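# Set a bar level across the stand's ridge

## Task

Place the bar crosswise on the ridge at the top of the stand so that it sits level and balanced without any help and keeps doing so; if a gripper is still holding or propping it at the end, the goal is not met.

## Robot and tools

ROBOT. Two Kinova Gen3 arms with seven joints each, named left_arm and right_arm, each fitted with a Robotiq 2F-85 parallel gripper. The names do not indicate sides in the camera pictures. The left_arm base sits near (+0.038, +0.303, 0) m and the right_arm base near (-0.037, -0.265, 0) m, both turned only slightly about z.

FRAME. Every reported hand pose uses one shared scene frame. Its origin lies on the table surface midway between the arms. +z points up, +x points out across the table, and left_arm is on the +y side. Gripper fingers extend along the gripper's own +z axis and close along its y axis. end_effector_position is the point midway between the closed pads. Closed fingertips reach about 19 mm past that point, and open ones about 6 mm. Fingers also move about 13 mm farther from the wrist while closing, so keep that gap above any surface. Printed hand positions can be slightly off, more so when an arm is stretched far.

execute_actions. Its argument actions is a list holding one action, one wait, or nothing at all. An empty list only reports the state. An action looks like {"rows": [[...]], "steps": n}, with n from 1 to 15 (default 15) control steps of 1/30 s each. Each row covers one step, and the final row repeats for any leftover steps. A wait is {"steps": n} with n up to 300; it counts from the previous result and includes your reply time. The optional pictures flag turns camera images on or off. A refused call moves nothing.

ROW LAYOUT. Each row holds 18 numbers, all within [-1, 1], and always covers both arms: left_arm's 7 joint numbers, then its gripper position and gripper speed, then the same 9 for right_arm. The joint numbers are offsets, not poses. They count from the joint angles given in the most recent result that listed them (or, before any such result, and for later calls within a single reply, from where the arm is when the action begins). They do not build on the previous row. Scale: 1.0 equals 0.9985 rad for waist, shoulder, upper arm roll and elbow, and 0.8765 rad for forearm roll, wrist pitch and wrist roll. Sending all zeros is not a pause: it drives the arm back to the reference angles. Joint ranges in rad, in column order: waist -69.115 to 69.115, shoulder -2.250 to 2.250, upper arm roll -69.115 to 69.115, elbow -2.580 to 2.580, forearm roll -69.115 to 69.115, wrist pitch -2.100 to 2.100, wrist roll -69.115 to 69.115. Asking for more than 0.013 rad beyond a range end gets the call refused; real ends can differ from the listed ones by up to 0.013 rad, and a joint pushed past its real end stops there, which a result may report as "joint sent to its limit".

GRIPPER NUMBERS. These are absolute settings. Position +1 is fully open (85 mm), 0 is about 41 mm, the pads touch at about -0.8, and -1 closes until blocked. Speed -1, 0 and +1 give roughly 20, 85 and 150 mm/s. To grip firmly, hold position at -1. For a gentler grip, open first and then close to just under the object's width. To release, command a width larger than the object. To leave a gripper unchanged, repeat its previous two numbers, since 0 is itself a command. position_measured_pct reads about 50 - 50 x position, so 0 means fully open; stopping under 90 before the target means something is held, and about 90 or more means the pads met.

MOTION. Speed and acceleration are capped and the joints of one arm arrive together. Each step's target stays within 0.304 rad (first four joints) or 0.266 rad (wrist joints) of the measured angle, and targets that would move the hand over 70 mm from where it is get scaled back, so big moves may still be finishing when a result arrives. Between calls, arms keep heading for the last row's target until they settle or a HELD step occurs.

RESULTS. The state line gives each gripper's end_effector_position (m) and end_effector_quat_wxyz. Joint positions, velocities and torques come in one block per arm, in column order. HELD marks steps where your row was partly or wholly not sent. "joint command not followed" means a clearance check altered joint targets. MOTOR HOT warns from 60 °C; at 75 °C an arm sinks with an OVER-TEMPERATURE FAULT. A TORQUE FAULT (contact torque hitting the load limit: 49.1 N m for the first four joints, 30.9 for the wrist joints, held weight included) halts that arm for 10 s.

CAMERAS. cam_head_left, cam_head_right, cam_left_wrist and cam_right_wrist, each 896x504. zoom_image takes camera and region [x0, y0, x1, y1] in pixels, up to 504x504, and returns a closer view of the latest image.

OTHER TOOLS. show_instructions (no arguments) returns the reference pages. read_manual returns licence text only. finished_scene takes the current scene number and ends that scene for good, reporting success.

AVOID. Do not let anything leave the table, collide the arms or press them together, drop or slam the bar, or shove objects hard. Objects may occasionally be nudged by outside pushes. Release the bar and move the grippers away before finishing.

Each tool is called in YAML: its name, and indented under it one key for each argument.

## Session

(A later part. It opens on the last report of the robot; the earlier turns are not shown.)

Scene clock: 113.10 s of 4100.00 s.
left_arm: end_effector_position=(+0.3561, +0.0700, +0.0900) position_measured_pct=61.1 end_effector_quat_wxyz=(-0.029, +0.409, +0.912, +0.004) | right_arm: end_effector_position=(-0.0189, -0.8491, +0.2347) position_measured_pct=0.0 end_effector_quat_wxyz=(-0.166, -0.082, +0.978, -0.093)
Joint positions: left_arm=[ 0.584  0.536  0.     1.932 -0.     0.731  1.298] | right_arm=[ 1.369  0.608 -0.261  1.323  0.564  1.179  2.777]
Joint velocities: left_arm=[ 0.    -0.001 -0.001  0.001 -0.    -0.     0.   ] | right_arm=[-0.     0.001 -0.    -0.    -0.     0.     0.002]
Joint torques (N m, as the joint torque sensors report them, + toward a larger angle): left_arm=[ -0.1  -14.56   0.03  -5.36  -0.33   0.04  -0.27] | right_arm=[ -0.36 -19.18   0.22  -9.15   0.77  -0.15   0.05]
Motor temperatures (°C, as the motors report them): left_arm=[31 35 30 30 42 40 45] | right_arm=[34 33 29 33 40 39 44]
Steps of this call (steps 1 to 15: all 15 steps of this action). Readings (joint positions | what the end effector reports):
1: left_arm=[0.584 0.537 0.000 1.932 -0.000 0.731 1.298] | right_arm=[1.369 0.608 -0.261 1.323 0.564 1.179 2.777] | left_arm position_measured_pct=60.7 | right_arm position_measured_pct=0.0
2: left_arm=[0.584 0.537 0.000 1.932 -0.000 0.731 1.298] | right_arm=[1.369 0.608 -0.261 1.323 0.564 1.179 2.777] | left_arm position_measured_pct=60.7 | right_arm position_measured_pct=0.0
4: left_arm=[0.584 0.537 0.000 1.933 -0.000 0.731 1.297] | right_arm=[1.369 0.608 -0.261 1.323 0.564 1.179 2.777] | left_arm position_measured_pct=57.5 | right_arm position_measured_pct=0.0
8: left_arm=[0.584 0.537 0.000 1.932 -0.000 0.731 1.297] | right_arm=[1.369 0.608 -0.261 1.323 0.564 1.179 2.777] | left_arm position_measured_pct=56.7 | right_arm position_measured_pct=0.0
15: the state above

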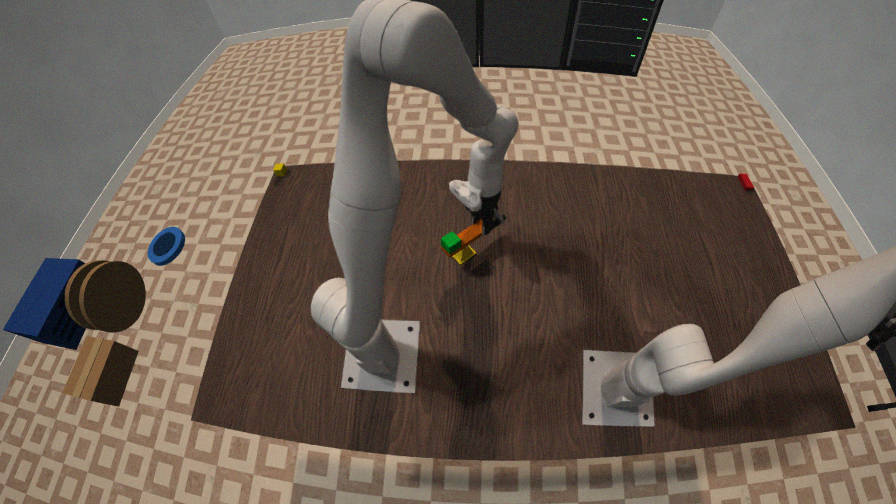

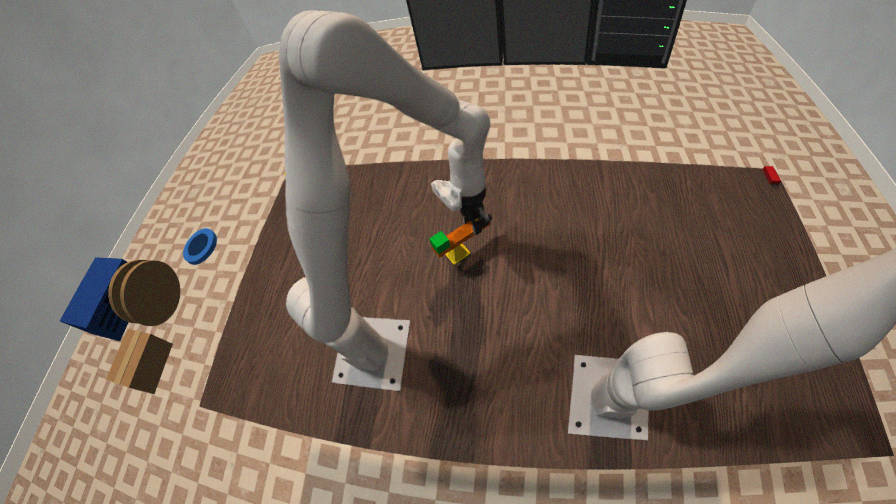

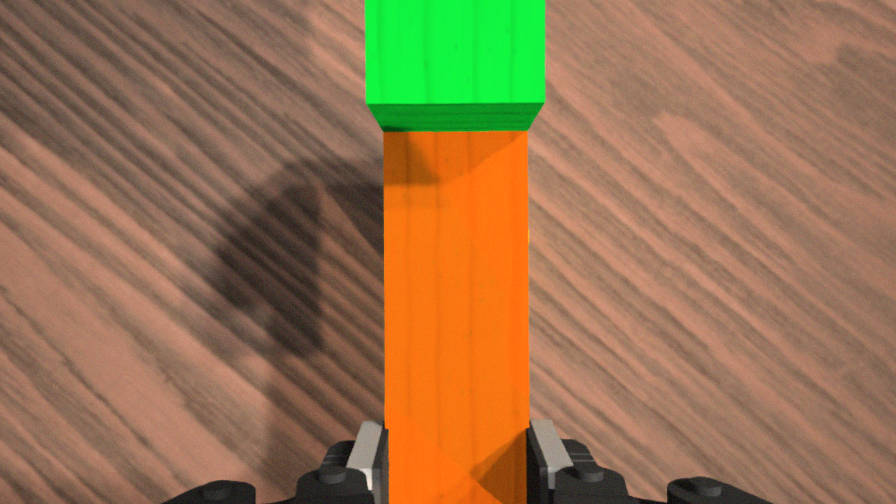

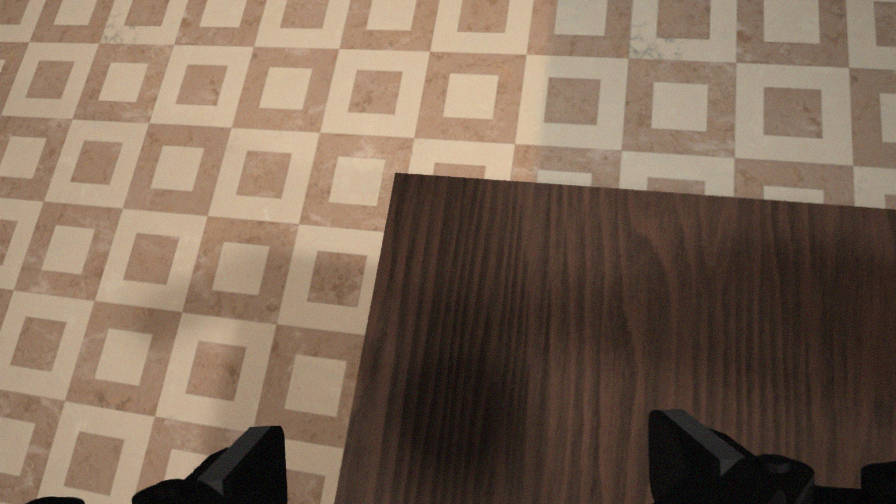

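execute_actions:
  actions:
    - {"rows":[[0,-0.004,0,0,0,0.004,0,-1,0,0,0,0,0,0,0,0,1,0],[0,-0.004,0,0,0,0.004,0,-1,0,0,0,0,0,0,0,0,1,0],[0,-0.004,0,0,0,0.004,0,-1,0,0,0,0,0,0,0,0,1,0],[0,-0.037,0,0.064,0,-0.093,0,-1,0,0,0,0,0,0,0,0,1,0]],"steps":15}

execute_actions:
  actions:
    - {"steps":20}

Scene clock: 126.60 s of 4100.00 s.
left_arm: end_effector_position=(+0.3539, +0.0714, +0.0926) position_measured_pct=61.1 end_effector_quat_wxyz=(-0.001, +0.409, +0.913, +0.000) | right_arm: end_effector_position=(-0.0189, -0.8491, +0.2347) position_measured_pct=0.0 end_effector_quat_wxyz=(-0.166, -0.082, +0.978, -0.093)
Joint positions: left_arm=[ 0.584  0.498  0.     1.995 -0.     0.651  1.298] | right_arm=[ 1.369  0.608 -0.261  1.323  0.564  1.179  2.777]
Joint velocities: left_arm=[ 0.001 -0.009 -0.     0.008 -0.    -0.009 -0.001] | right_arm=[-0.    -0.    -0.    -0.     0.     0.     0.001]
Joint torques (N m, as the joint torque sensors report them, + toward a larger angle): left_arm=[ -0.34 -13.04   0.62  -4.51  -0.71   0.11  -0.24] | right_arm=[ -0.68 -18.88   0.22  -9.23   0.71  -0.12  -0.04]
Motor temperatures (°C, as the motors report them): left_arm=[31 35 30 30 42 40 45] | right_arm=[34 33 29 33 40 39 44]
Steps of this call (steps 1 to 15: the robot went on to your last target; steps 16 to 90: nothing new was sent; then 10.00 s passed at rest; steps 91 to 105: all 15 steps of this action). Readings (joint positions | what the end effector reports):
91: left_arm=[0.584 0.535 0.000 1.932 -0.000 0.731 1.298] | right_arm=[1.369 0.608 -0.261 1.323 0.564 1.179 2.777] | left_arm position_measured_pct=61.1 | right_arm position_measured_pct=0.0
92: left_arm=[0.584 0.534 0.000 1.932 -0.000 0.732 1.298] | right_arm=[1.369 0.608 -0.261 1.323 0.564 1.179 2.777] | left_arm position_measured_pct=61.1 | right_arm position_measured_pct=0.0
94: left_arm=[0.584 0.532 0.000 1.933 -0.000 0.733 1.298] | right_arm=[1.369 0.608 -0.261 1.323 0.564 1.179 2.777] | left_arm position_measured_pct=61.1 | right_arm position_measured_pct=0.0
98: left_arm=[0.583 0.508 0.000 1.975 -0.000 0.678 1.298] | right_arm=[1.369 0.608 -0.261 1.323 0.564 1.179 2.777] | left_arm position_measured_pct=61.1 | right_arm position_measured_pct=0.0
105: the state above

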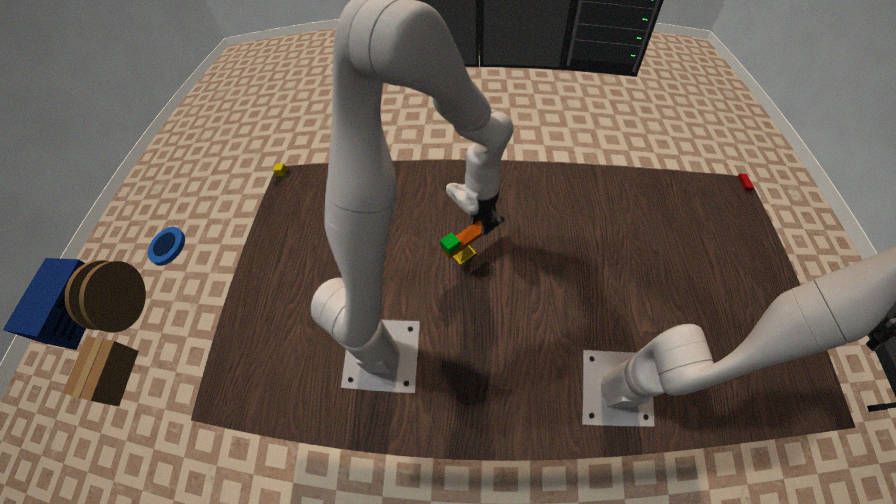

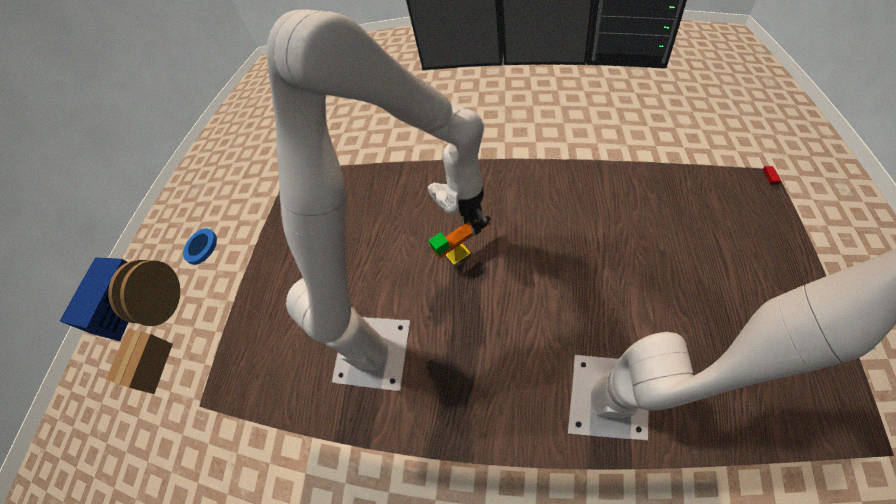

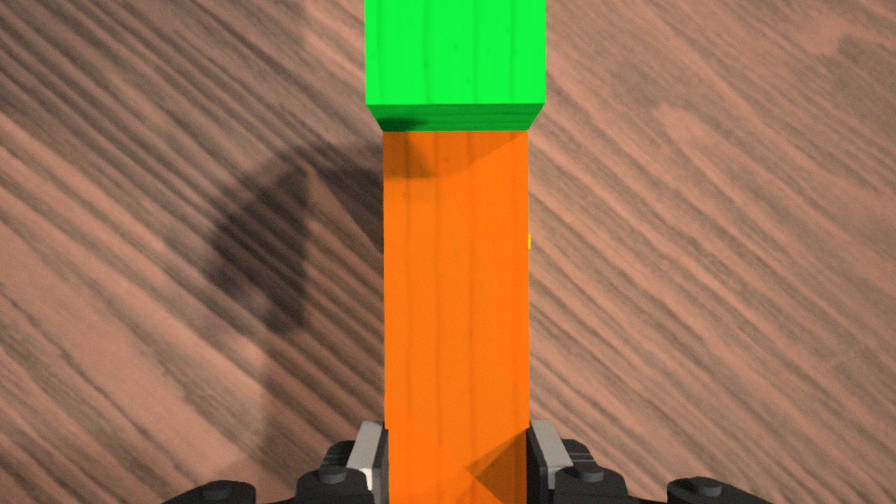

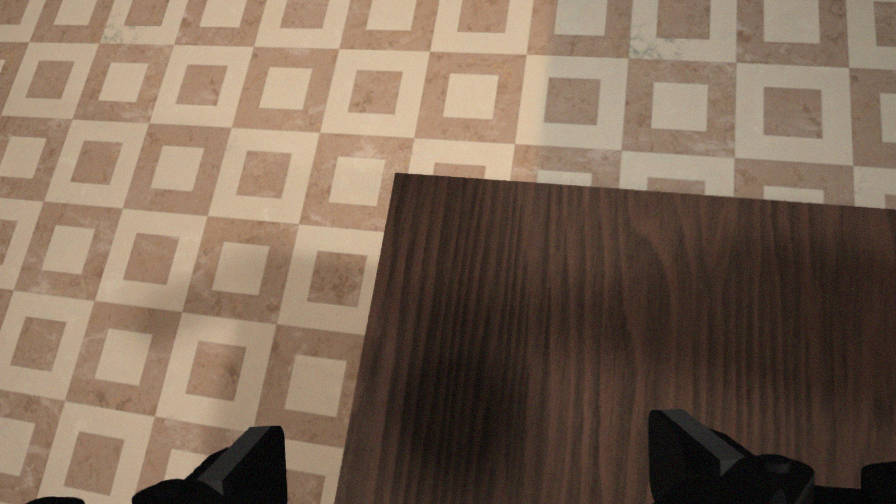

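Scene clock: 127.27 s of 4100.00 s.
left_arm: end_effector_position=(+0.3538, +0.0715, +0.0927) position_measured_pct=61.1 end_effector_quat_wxyz=(-0.001, +0.409, +0.913, +0.000) | right_arm: end_effector_position=(-0.0189, -0.8491, +0.2347) position_measured_pct=0.0 end_effector_quat_wxyz=(-0.166, -0.082, +0.978, -0.093)
Joint positions: left_arm=[ 0.584  0.497  0.     1.996 -0.     0.65   1.298] | right_arm=[ 1.369  0.608 -0.261  1.323  0.564  1.179  2.777]
Joint velocities: left_arm=[ 0.001 -0.     0.     0.    -0.002 -0.001  0.   ] | right_arm=[-0.    -0.    -0.     0.     0.     0.    -0.001]
Joint torques (N m, as the joint torque sensors report them, + toward a larger angle): left_arm=[ -0.32 -13.12  -0.02  -4.93  -0.37  -0.47  -0.15] | right_arm=[ -0.82 -19.08   0.32  -9.51   0.84  -0.26  -0.08]
Motor temperatures (°C, as the motors report them): left_arm=[31 35 30 30 42 40 45] | right_arm=[34 33 29 33 40 39 44]
Steps of this call (steps 1 to 15: the robot went on to your last target; steps 16 to 20: nothing new was sent). Readings (joint positions | what the end effector reports):
1: left_arm=[0.584 0.498 0.000 1.995 -0.000 0.651 1.298] | right_arm=[1.369 0.608 -0.261 1.323 0.564 1.179 2.777] | left_arm position_measured_pct=61.1 | right_arm position_measured_pct=0.0
2: left_arm=[0.584 0.498 0.000 1.995 -0.000 0.650 1.298] | right_arm=[1.369 0.608 -0.261 1.323 0.564 1.179 2.777] | left_arm position_measured_pct=61.1 | right_arm position_measured_pct=0.0
4: left_arm=[0.584 0.498 0.000 1.995 -0.000 0.650 1.298] | right_arm=[1.369 0.608 -0.261 1.323 0.564 1.179 2.777] | left_arm position_measured_pct=61.1 | right_arm position_measured_pct=0.0
8: left_arm=[0.584 0.498 0.000 1.996 -0.000 0.650 1.298] | right_arm=[1.369 0.608 -0.261 1.323 0.564 1.179 2.777] | left_arm position_measured_pct=61.1 | right_arm position_measured_pct=0.0
20: the state above
All arms were judged still, so your last target was given up. Only a new action makes them travel on or press farther. Fingers that are still opening or closing keep moving.

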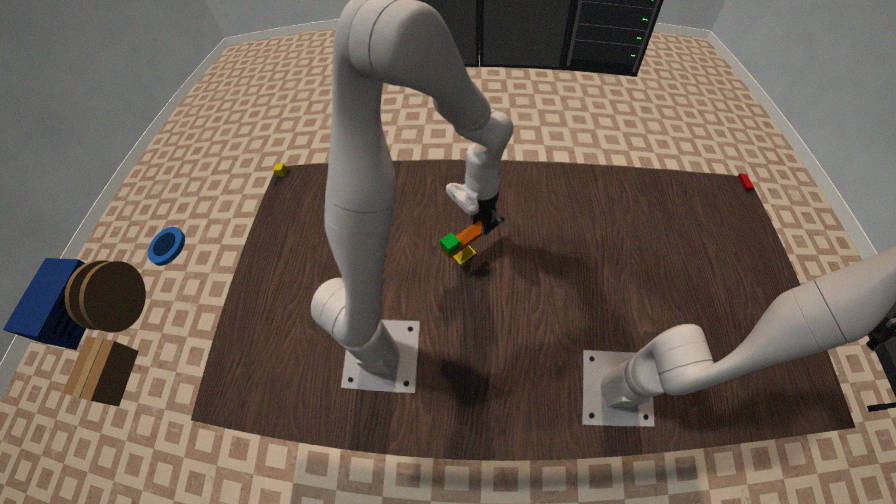

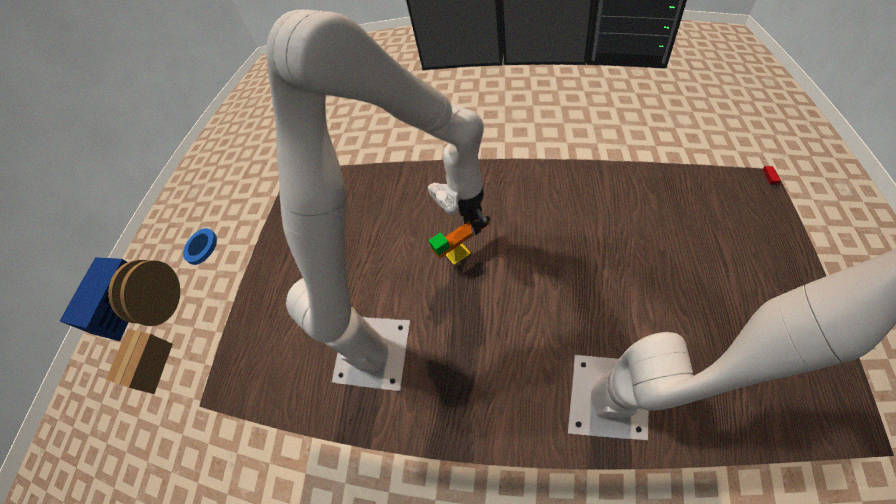

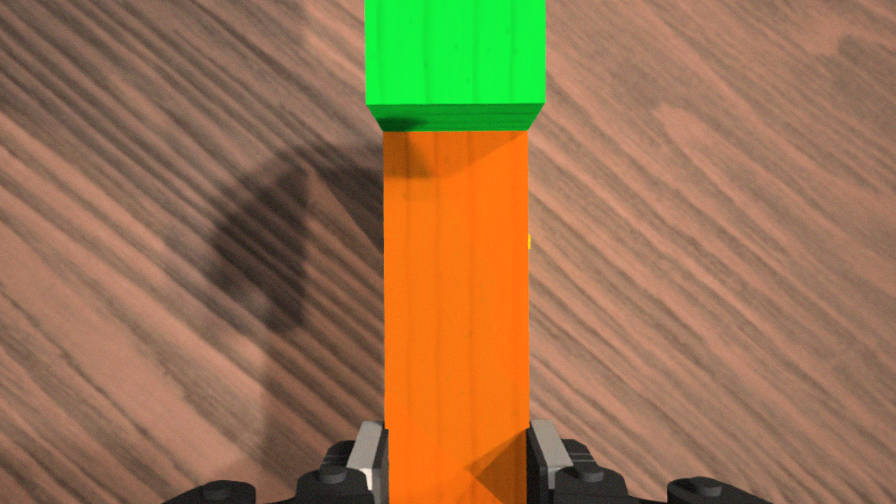

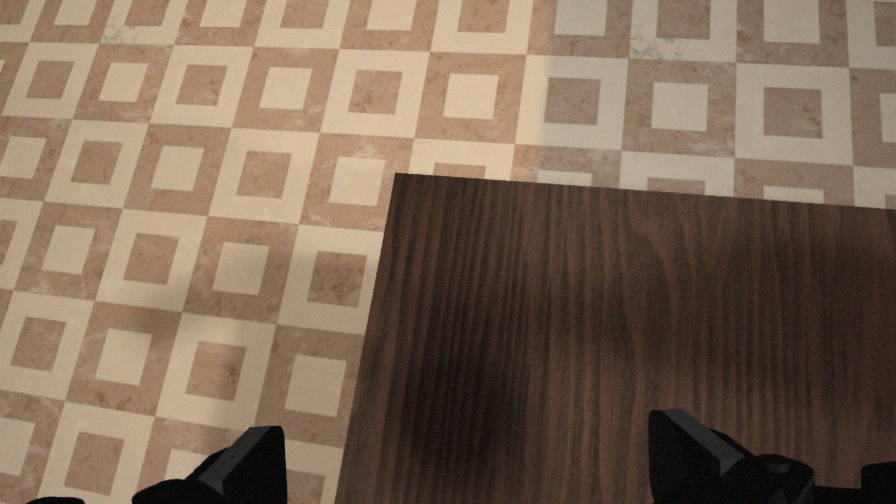

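execute_actions:
  actions:
    - {"rows":[[0,0,0,0,0,0,0,-0.12,0,0,0,0,0,0,0,0,1,0],[0,0,0,0,0,0,0,-0.12,0,0,0,0,0,0,0,0,1,0],[0,0,0,0,0,0,0,-0.12,0,0,0,0,0,0,0,0,1,0],[0,0,0,0,0,0,0,-0.12,0,0,0,0,0,0,0,0,1,0],[0,0,0,0,0,0,0,-0.12,0,0,0,0,0,0,0,0,1,0],[0,0,0,0,0,0,0,-0.12,0,0,0,0,0,0,0,0,1,0],[0,0,0,0,0,0,0,-0.12,0,0,0,0,0,0,0,0,1,0],[0,0,0,0,0,0,0,-1,0,0,0,0,0,0,0,0,1,0]],"steps":15}

Scene clock: 134.57 s of 4100.00 s.
left_arm: end_effector_position=(+0.3539, +0.0714, +0.0930) position_measured_pct=61.9 end_effector_quat_wxyz=(-0.001, +0.409, +0.913, +0.000) | right_arm: end_effector_position=(-0.0189, -0.8491, +0.2347) position_measured_pct=0.0 end_effector_quat_wxyz=(-0.166, -0.082, +0.978, -0.093)
Joint positions: left_arm=[ 0.584  0.497  0.     1.995 -0.     0.651  1.298] | right_arm=[ 1.369  0.608 -0.261  1.323  0.564  1.179  2.777]
Joint velocities: left_arm=[ 0.001 -0.001  0.001  0.001  0.001  0.001 -0.   ] | right_arm=[-0.     0.001 -0.    -0.    -0.     0.     0.002]
Joint torques (N m, as the joint torque sensors report them, + toward a larger angle): left_arm=[ -0.32 -14.13  -0.02  -5.09  -0.52  -0.38  -0.11] | right_arm=[ -0.57 -19.03   0.08  -9.33   0.77  -0.24  -0.08]
Motor temperatures (°C, as the motors report them): left_arm=[31 35 30 30 42 40 45] | right_arm=[34 33 29 33 40 39 44]
Steps of this call (steps 1 to 90: nothing new was sent; then 3.80 s passed at rest; steps 91 to 105: all 15 steps of this action). Readings (joint positions | what the end effector reports):
91: left_arm=[0.584 0.497 0.000 1.995 -0.000 0.650 1.298] | right_arm=[1.369 0.608 -0.261 1.323 0.564 1.179 2.777] | left_arm position_measured_pct=61.1 | right_arm position_measured_pct=0.0
92: left_arm=[0.584 0.497 0.000 1.996 -0.000 0.650 1.298] | right_arm=[1.369 0.608 -0.261 1.323 0.564 1.179 2.777] | left_arm position_measured_pct=61.1 | right_arm position_measured_pct=0.0
94: left_arm=[0.584 0.497 0.000 1.996 -0.000 0.650 1.298] | right_arm=[1.369 0.608 -0.261 1.323 0.564 1.179 2.777] | left_arm position_measured_pct=57.5 | right_arm position_measured_pct=0.0
98: left_arm=[0.584 0.497 0.000 1.996 -0.000 0.650 1.298] | right_arm=[1.369 0.608 -0.261 1.323 0.564 1.179 2.777] | left_arm position_measured_pct=56.3 | right_arm position_measured_pct=0.0
105: the state above

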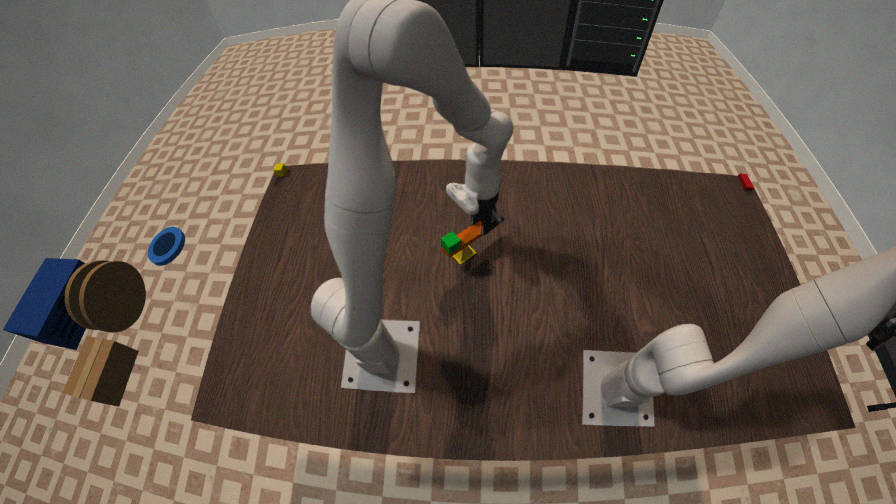

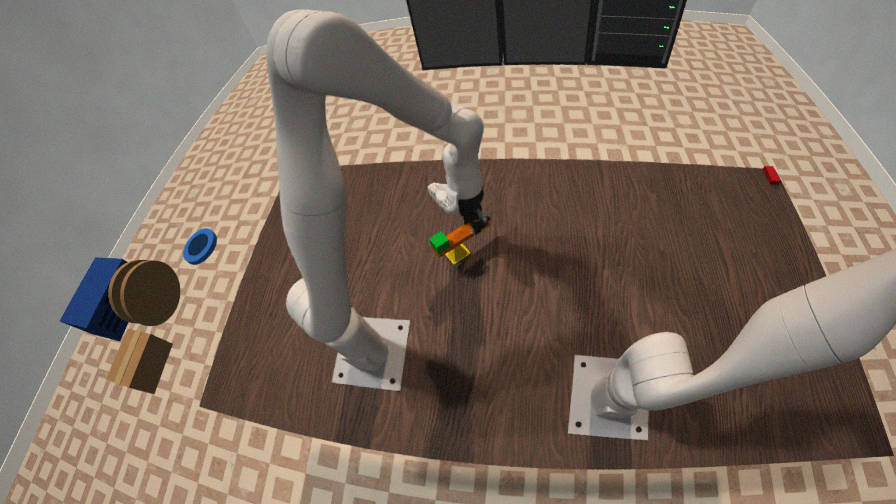

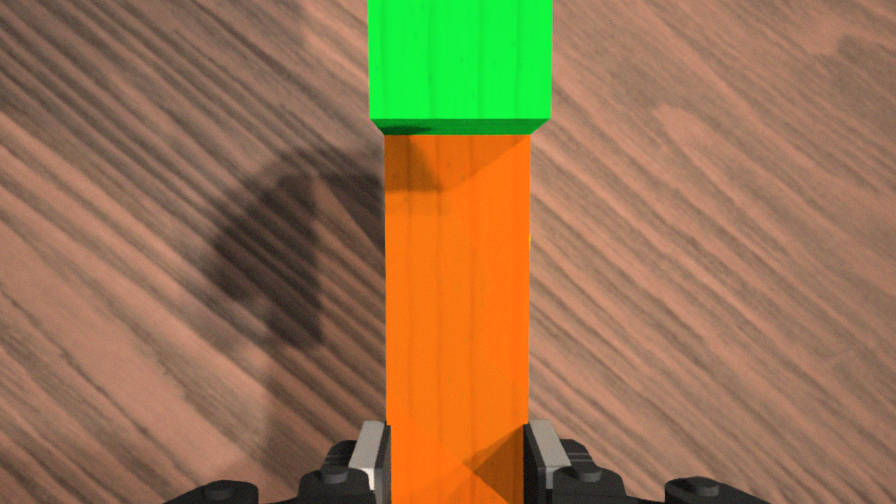

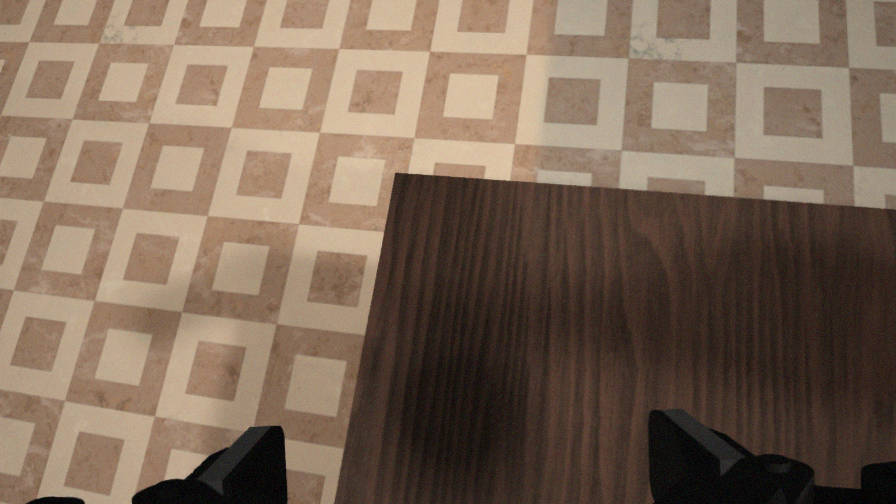

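execute_actions:
  actions:
    - {"rows":[[0,-0.004,0,0,0,0.004,0,-1,0,0,0,0,0,0,0,0,1,0],[0,-0.004,0,0,0,0.004,0,-1,0,0,0,0,0,0,0,0,1,0],[0,-0.004,0,0,0,0.004,0,-1,0,0,0,0,0,0,0,0,1,0],[0,-0.025,0,0.037,0,-0.052,0,-1,0,0,0,0,0,0,0,0,1,0],[0,-0.025,0,0.037,0,-0.052,0,-1,0,0,0,0,0,0,0,0,1,0],[0,-0.025,0,0.037,0,-0.052,0,-1,0,0,0,0,0,0,0,0,1,0],[0,-0.045,0,0.074,0,-0.105,0,-1,0,0,0,0,0,0,0,0,1,0]],"steps":15}
  pictures: false

execute_actions:
  actions:
    - {"steps":20}

Scene clock: 140.67 s of 4100.00 s.
left_arm: end_effector_position=(+0.3503, +0.0737, +0.0966) position_measured_pct=61.9 end_effector_quat_wxyz=(+0.030, +0.409, +0.912, -0.004) | right_arm: end_effector_position=(-0.0189, -0.8491, +0.2347) position_measured_pct=0.0 end_effector_quat_wxyz=(-0.166, -0.082, +0.978, -0.093)
Joint positions: left_arm=[ 0.584  0.453  0.     2.068 -0.     0.56   1.298] | right_arm=[ 1.369  0.608 -0.261  1.323  0.564  1.179  2.777]
Joint velocities: left_arm=[ 0.    -0.017  0.     0.017  0.001 -0.021  0.   ] | right_arm=[ 0.     0.    -0.001  0.     0.     0.     0.001]
Joint torques (N m, as the joint torque sensors report them, + toward a larger angle): left_arm=[ -0.21 -13.03   0.    -5.56  -0.51  -0.14  -0.11] | right_arm=[ -0.51 -19.02   0.24  -9.37   0.9    0.01   0.1 ]
Motor temperatures (°C, as the motors report them): left_arm=[31 35 30 30 42 40 45] | right_arm=[34 33 29 33 40 39 44]
Steps of this call (steps 1 to 15: the robot went on to your last target; steps 16 to 90: nothing new was sent; then 2.60 s passed at rest; steps 91 to 105: all 15 steps of this action). Readings (joint positions | what the end effector reports):
91: left_arm=[0.584 0.496 0.000 1.995 -0.000 0.651 1.298] | right_arm=[1.369 0.608 -0.261 1.323 0.564 1.179 2.777] | left_arm position_measured_pct=61.9 | right_arm position_measured_pct=0.0
92: left_arm=[0.584 0.495 0.000 1.995 -0.000 0.652 1.298] | right_arm=[1.369 0.608 -0.261 1.323 0.564 1.179 2.777] | left_arm position_measured_pct=61.9 | right_arm position_measured_pct=0.0
94: left_arm=[0.584 0.493 0.000 1.996 -0.000 0.652 1.298] | right_arm=[1.369 0.608 -0.261 1.323 0.564 1.179 2.777] | left_arm position_measured_pct=61.9 | right_arm position_measured_pct=0.0
98: left_arm=[0.583 0.472 0.000 2.030 -0.000 0.608 1.298] | right_arm=[1.369 0.608 -0.261 1.323 0.564 1.179 2.777] | left_arm position_measured_pct=61.9 | right_arm position_measured_pct=0.0
105: the state above

Scene clock: 141.33 s of 4100.00 s.
left_arm: end_effector_position=(+0.3501, +0.0738, +0.0968) position_measured_pct=61.9 end_effector_quat_wxyz=(+0.031, +0.409, +0.912, -0.005) | right_arm: end_effector_position=(-0.0189, -0.8491, +0.2347) position_measured_pct=0.0 end_effector_quat_wxyz=(-0.166, -0.082, +0.978, -0.093)
Joint positions: left_arm=[ 0.584  0.452  0.     2.069 -0.     0.558  1.298] | right_arm=[ 1.369  0.608 -0.261  1.323  0.564  1.179  2.777]
Joint velocities: left_arm=[-0.    -0.    -0.     0.    -0.001 -0.    -0.   ] | right_arm=[ 0.001 -0.    -0.     0.     0.    -0.     0.001]
Joint torques (N m, as the joint torque sensors report them, + toward a larger angle): left_arm=[ -0.15 -14.02  -0.02  -5.24  -0.86  -0.02  -0.43] | right_arm=[ -0.9  -19.03   0.16  -9.46   1.06  -0.18   0.16]
Motor temperatures (°C, as the motors report them): left_arm=[31 35 30 30 42 40 45] | right_arm=[34 33 29 33 40 39 44]
Steps of this call (steps 1 to 15: the robot went on to your last target; steps 16 to 20: nothing new was sent). Readings (joint positions | what the end effector reports):
1: left_arm=[0.584 0.453 0.000 2.068 -0.000 0.559 1.298] | right_arm=[1.369 0.608 -0.261 1.323 0.564 1.179 2.777] | left_arm position_measured_pct=61.9 | right_arm position_measured_pct=0.0
2: left_arm=[0.584 0.453 0.000 2.068 -0.000 0.559 1.298] | right_arm=[1.369 0.608 -0.261 1.323 0.564 1.179 2.777] | left_arm position_measured_pct=61.9 | right_arm position_measured_pct=0.0
4: left_arm=[0.584 0.452 0.000 2.069 -0.000 0.559 1.298] | right_arm=[1.369 0.608 -0.261 1.323 0.564 1.179 2.777] | left_arm position_measured_pct=61.9 | right_arm position_measured_pct=0.0
8: left_arm=[0.584 0.452 0.000 2.069 -0.000 0.558 1.298] | right_arm=[1.369 0.608 -0.261 1.323 0.564 1.179 2.777] | left_arm position_measured_pct=61.9 | right_arm position_measured_pct=0.0
20: the state above
All arms were judged still, so your last target was given up. Only a new action makes them travel on or press farther. Fingers that are still opening or closing keep moving.

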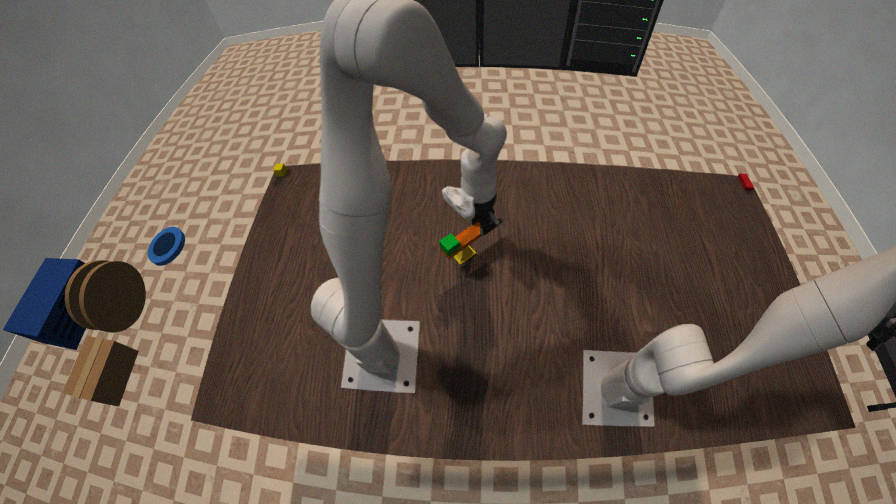

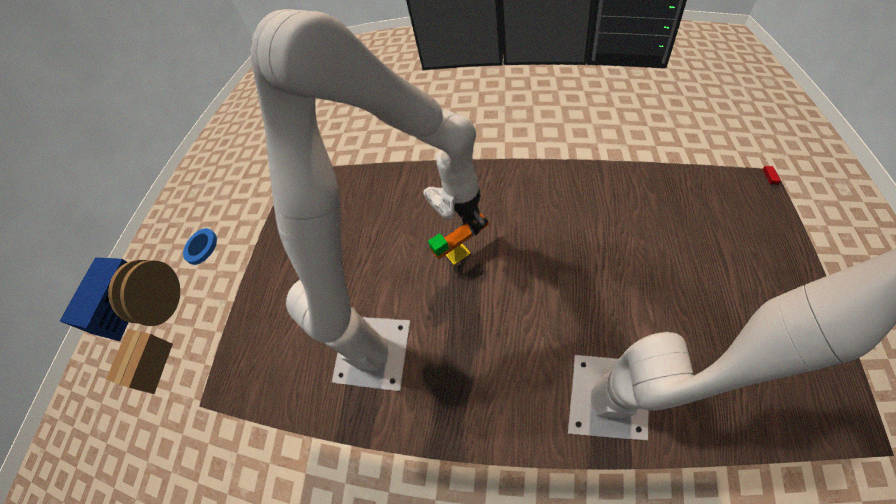

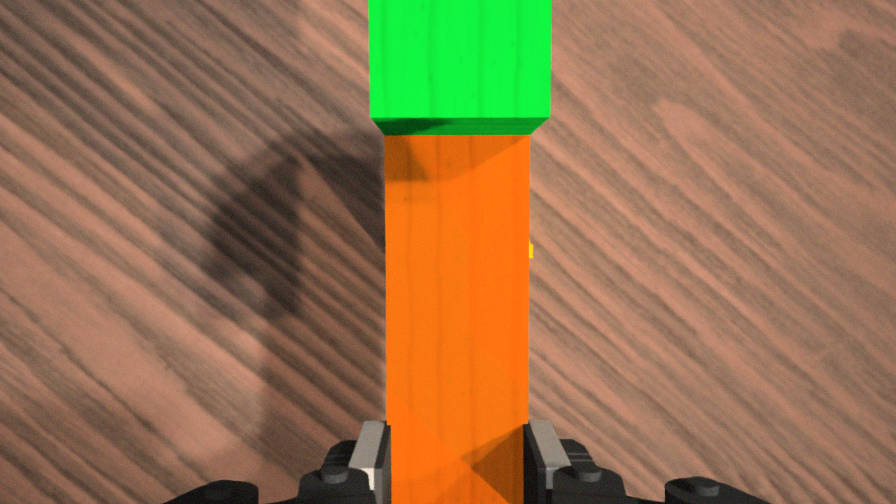

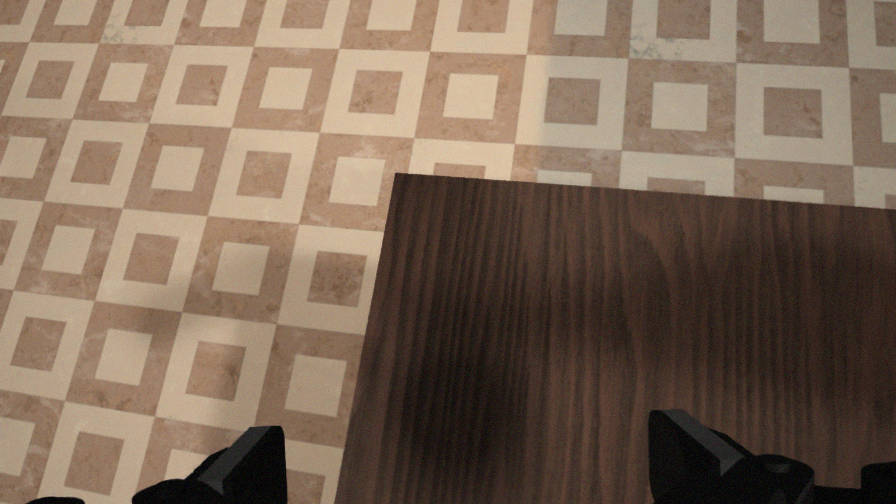

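Ridge moved ~10 px (2.5 mm). Test.

execute_actions:
  actions:
    - {"rows":[[0,0,0,0,0,0,0,-0.12,0,0,0,0,0,0,0,0,1,0],[0,0,0,0,0,0,0,-0.12,0,0,0,0,0,0,0,0,1,0],[0,0,0,0,0,0,0,-0.12,0,0,0,0,0,0,0,0,1,0],[0,0,0,0,0,0,0,-0.12,0,0,0,0,0,0,0,0,1,0],[0,0,0,0,0,0,0,-0.12,0,0,0,0,0,0,0,0,1,0],[0,0,0,0,0,0,0,-0.12,0,0,0,0,0,0,0,0,1,0],[0,0,0,0,0,0,0,-0.12,0,0,0,0,0,0,0,0,1,0],[0,0,0,0,0,0,0,-1,0,0,0,0,0,0,0,0,1,0]],"steps":15}

Scene clock: 146.13 s of 4100.00 s.
left_arm: end_effector_position=(+0.3501, +0.0738, +0.0972) position_measured_pct=61.1 end_effector_quat_wxyz=(+0.031, +0.409, +0.912, -0.005) | right_arm: end_effector_position=(-0.0189, -0.8491, +0.2347) position_measured_pct=0.0 end_effector_quat_wxyz=(-0.166, -0.082, +0.978, -0.093)
Joint positions: left_arm=[ 0.584  0.451  0.     2.069 -0.     0.559  1.298] | right_arm=[ 1.369  0.608 -0.261  1.323  0.564  1.179  2.777]
Joint velocities: left_arm=[ 0.    -0.001 -0.001  0.001  0.    -0.001  0.   ] | right_arm=[ 0.     0.001 -0.     0.    -0.    -0.    -0.001]
Joint torques (N m, as the joint torque sensors report them, + toward a larger angle): left_arm=[ -0.19 -12.66  -0.38  -5.74  -0.39  -0.86  -0.15] | right_arm=[ -0.45 -19.07   0.16  -9.23   0.83  -0.24   0.15]
Motor temperatures (°C, as the motors report them): left_arm=[31 35 30 30 42 40 45] | right_arm=[34 33 29 33 40 39 44]
Steps of this call (steps 1 to 90: nothing new was sent; then 1.30 s passed at rest; steps 91 to 105: all 15 steps of this action). Readings (joint positions | what the end effector reports):
91: left_arm=[0.584 0.452 0.000 2.069 -0.000 0.558 1.298] | right_arm=[1.369 0.608 -0.261 1.323 0.564 1.179 2.777] | left_arm position_measured_pct=61.9 | right_arm position_measured_pct=0.0
92: left_arm=[0.584 0.452 0.000 2.069 -0.000 0.558 1.298] | right_arm=[1.369 0.608 -0.261 1.323 0.564 1.179 2.777] | left_arm position_measured_pct=61.9 | right_arm position_measured_pct=0.0
94: left_arm=[0.584 0.452 0.000 2.069 -0.000 0.558 1.298] | right_arm=[1.369 0.608 -0.261 1.323 0.564 1.179 2.777] | left_arm position_measured_pct=57.9 | right_arm position_measured_pct=0.0
98: left_arm=[0.584 0.452 0.000 2.069 -0.000 0.558 1.298] | right_arm=[1.369 0.608 -0.261 1.323 0.564 1.179 2.777] | left_arm position_measured_pct=56.3 | right_arm position_measured_pct=0.0
105: the state above

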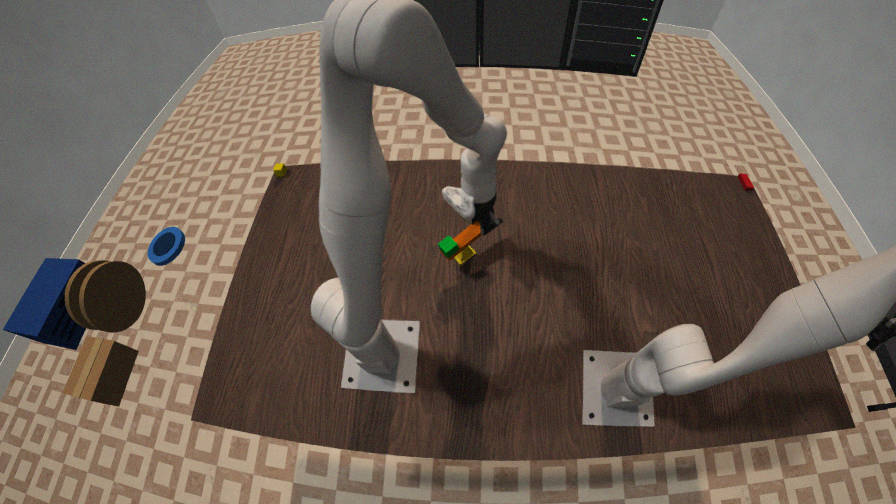

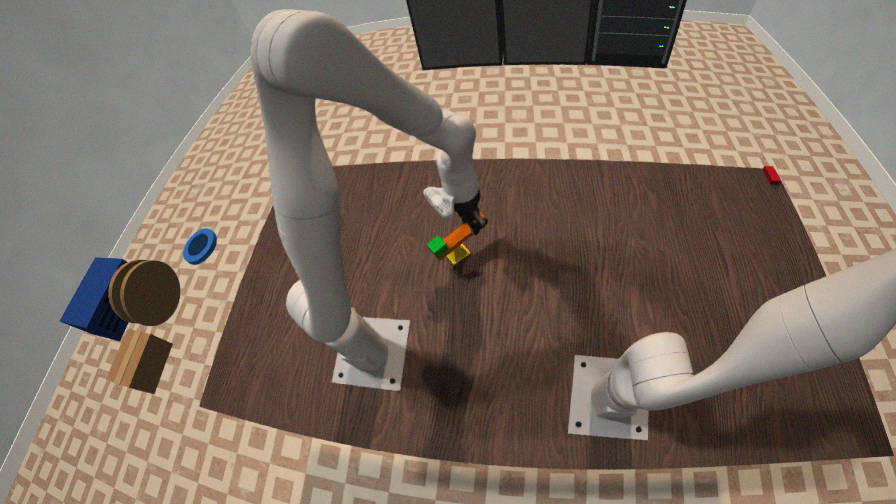

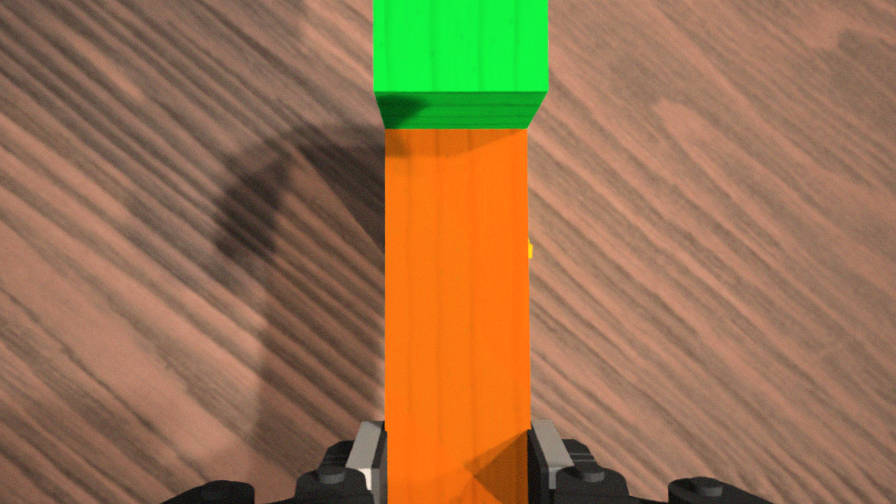

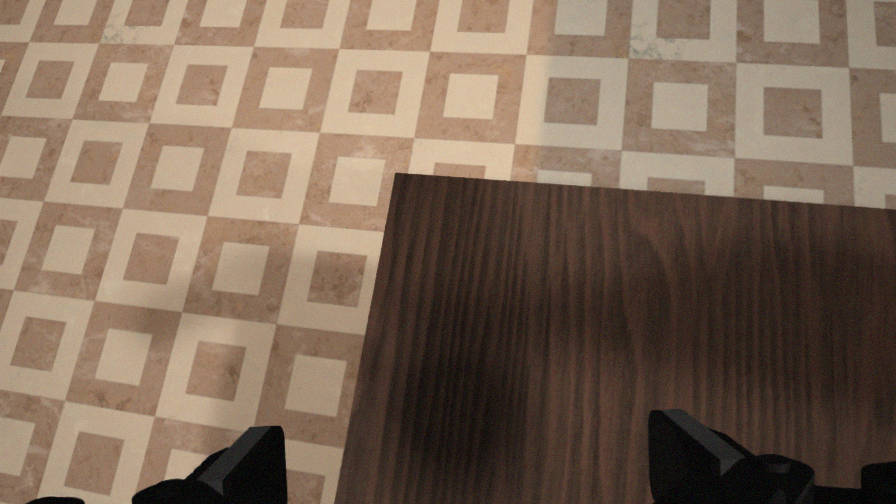

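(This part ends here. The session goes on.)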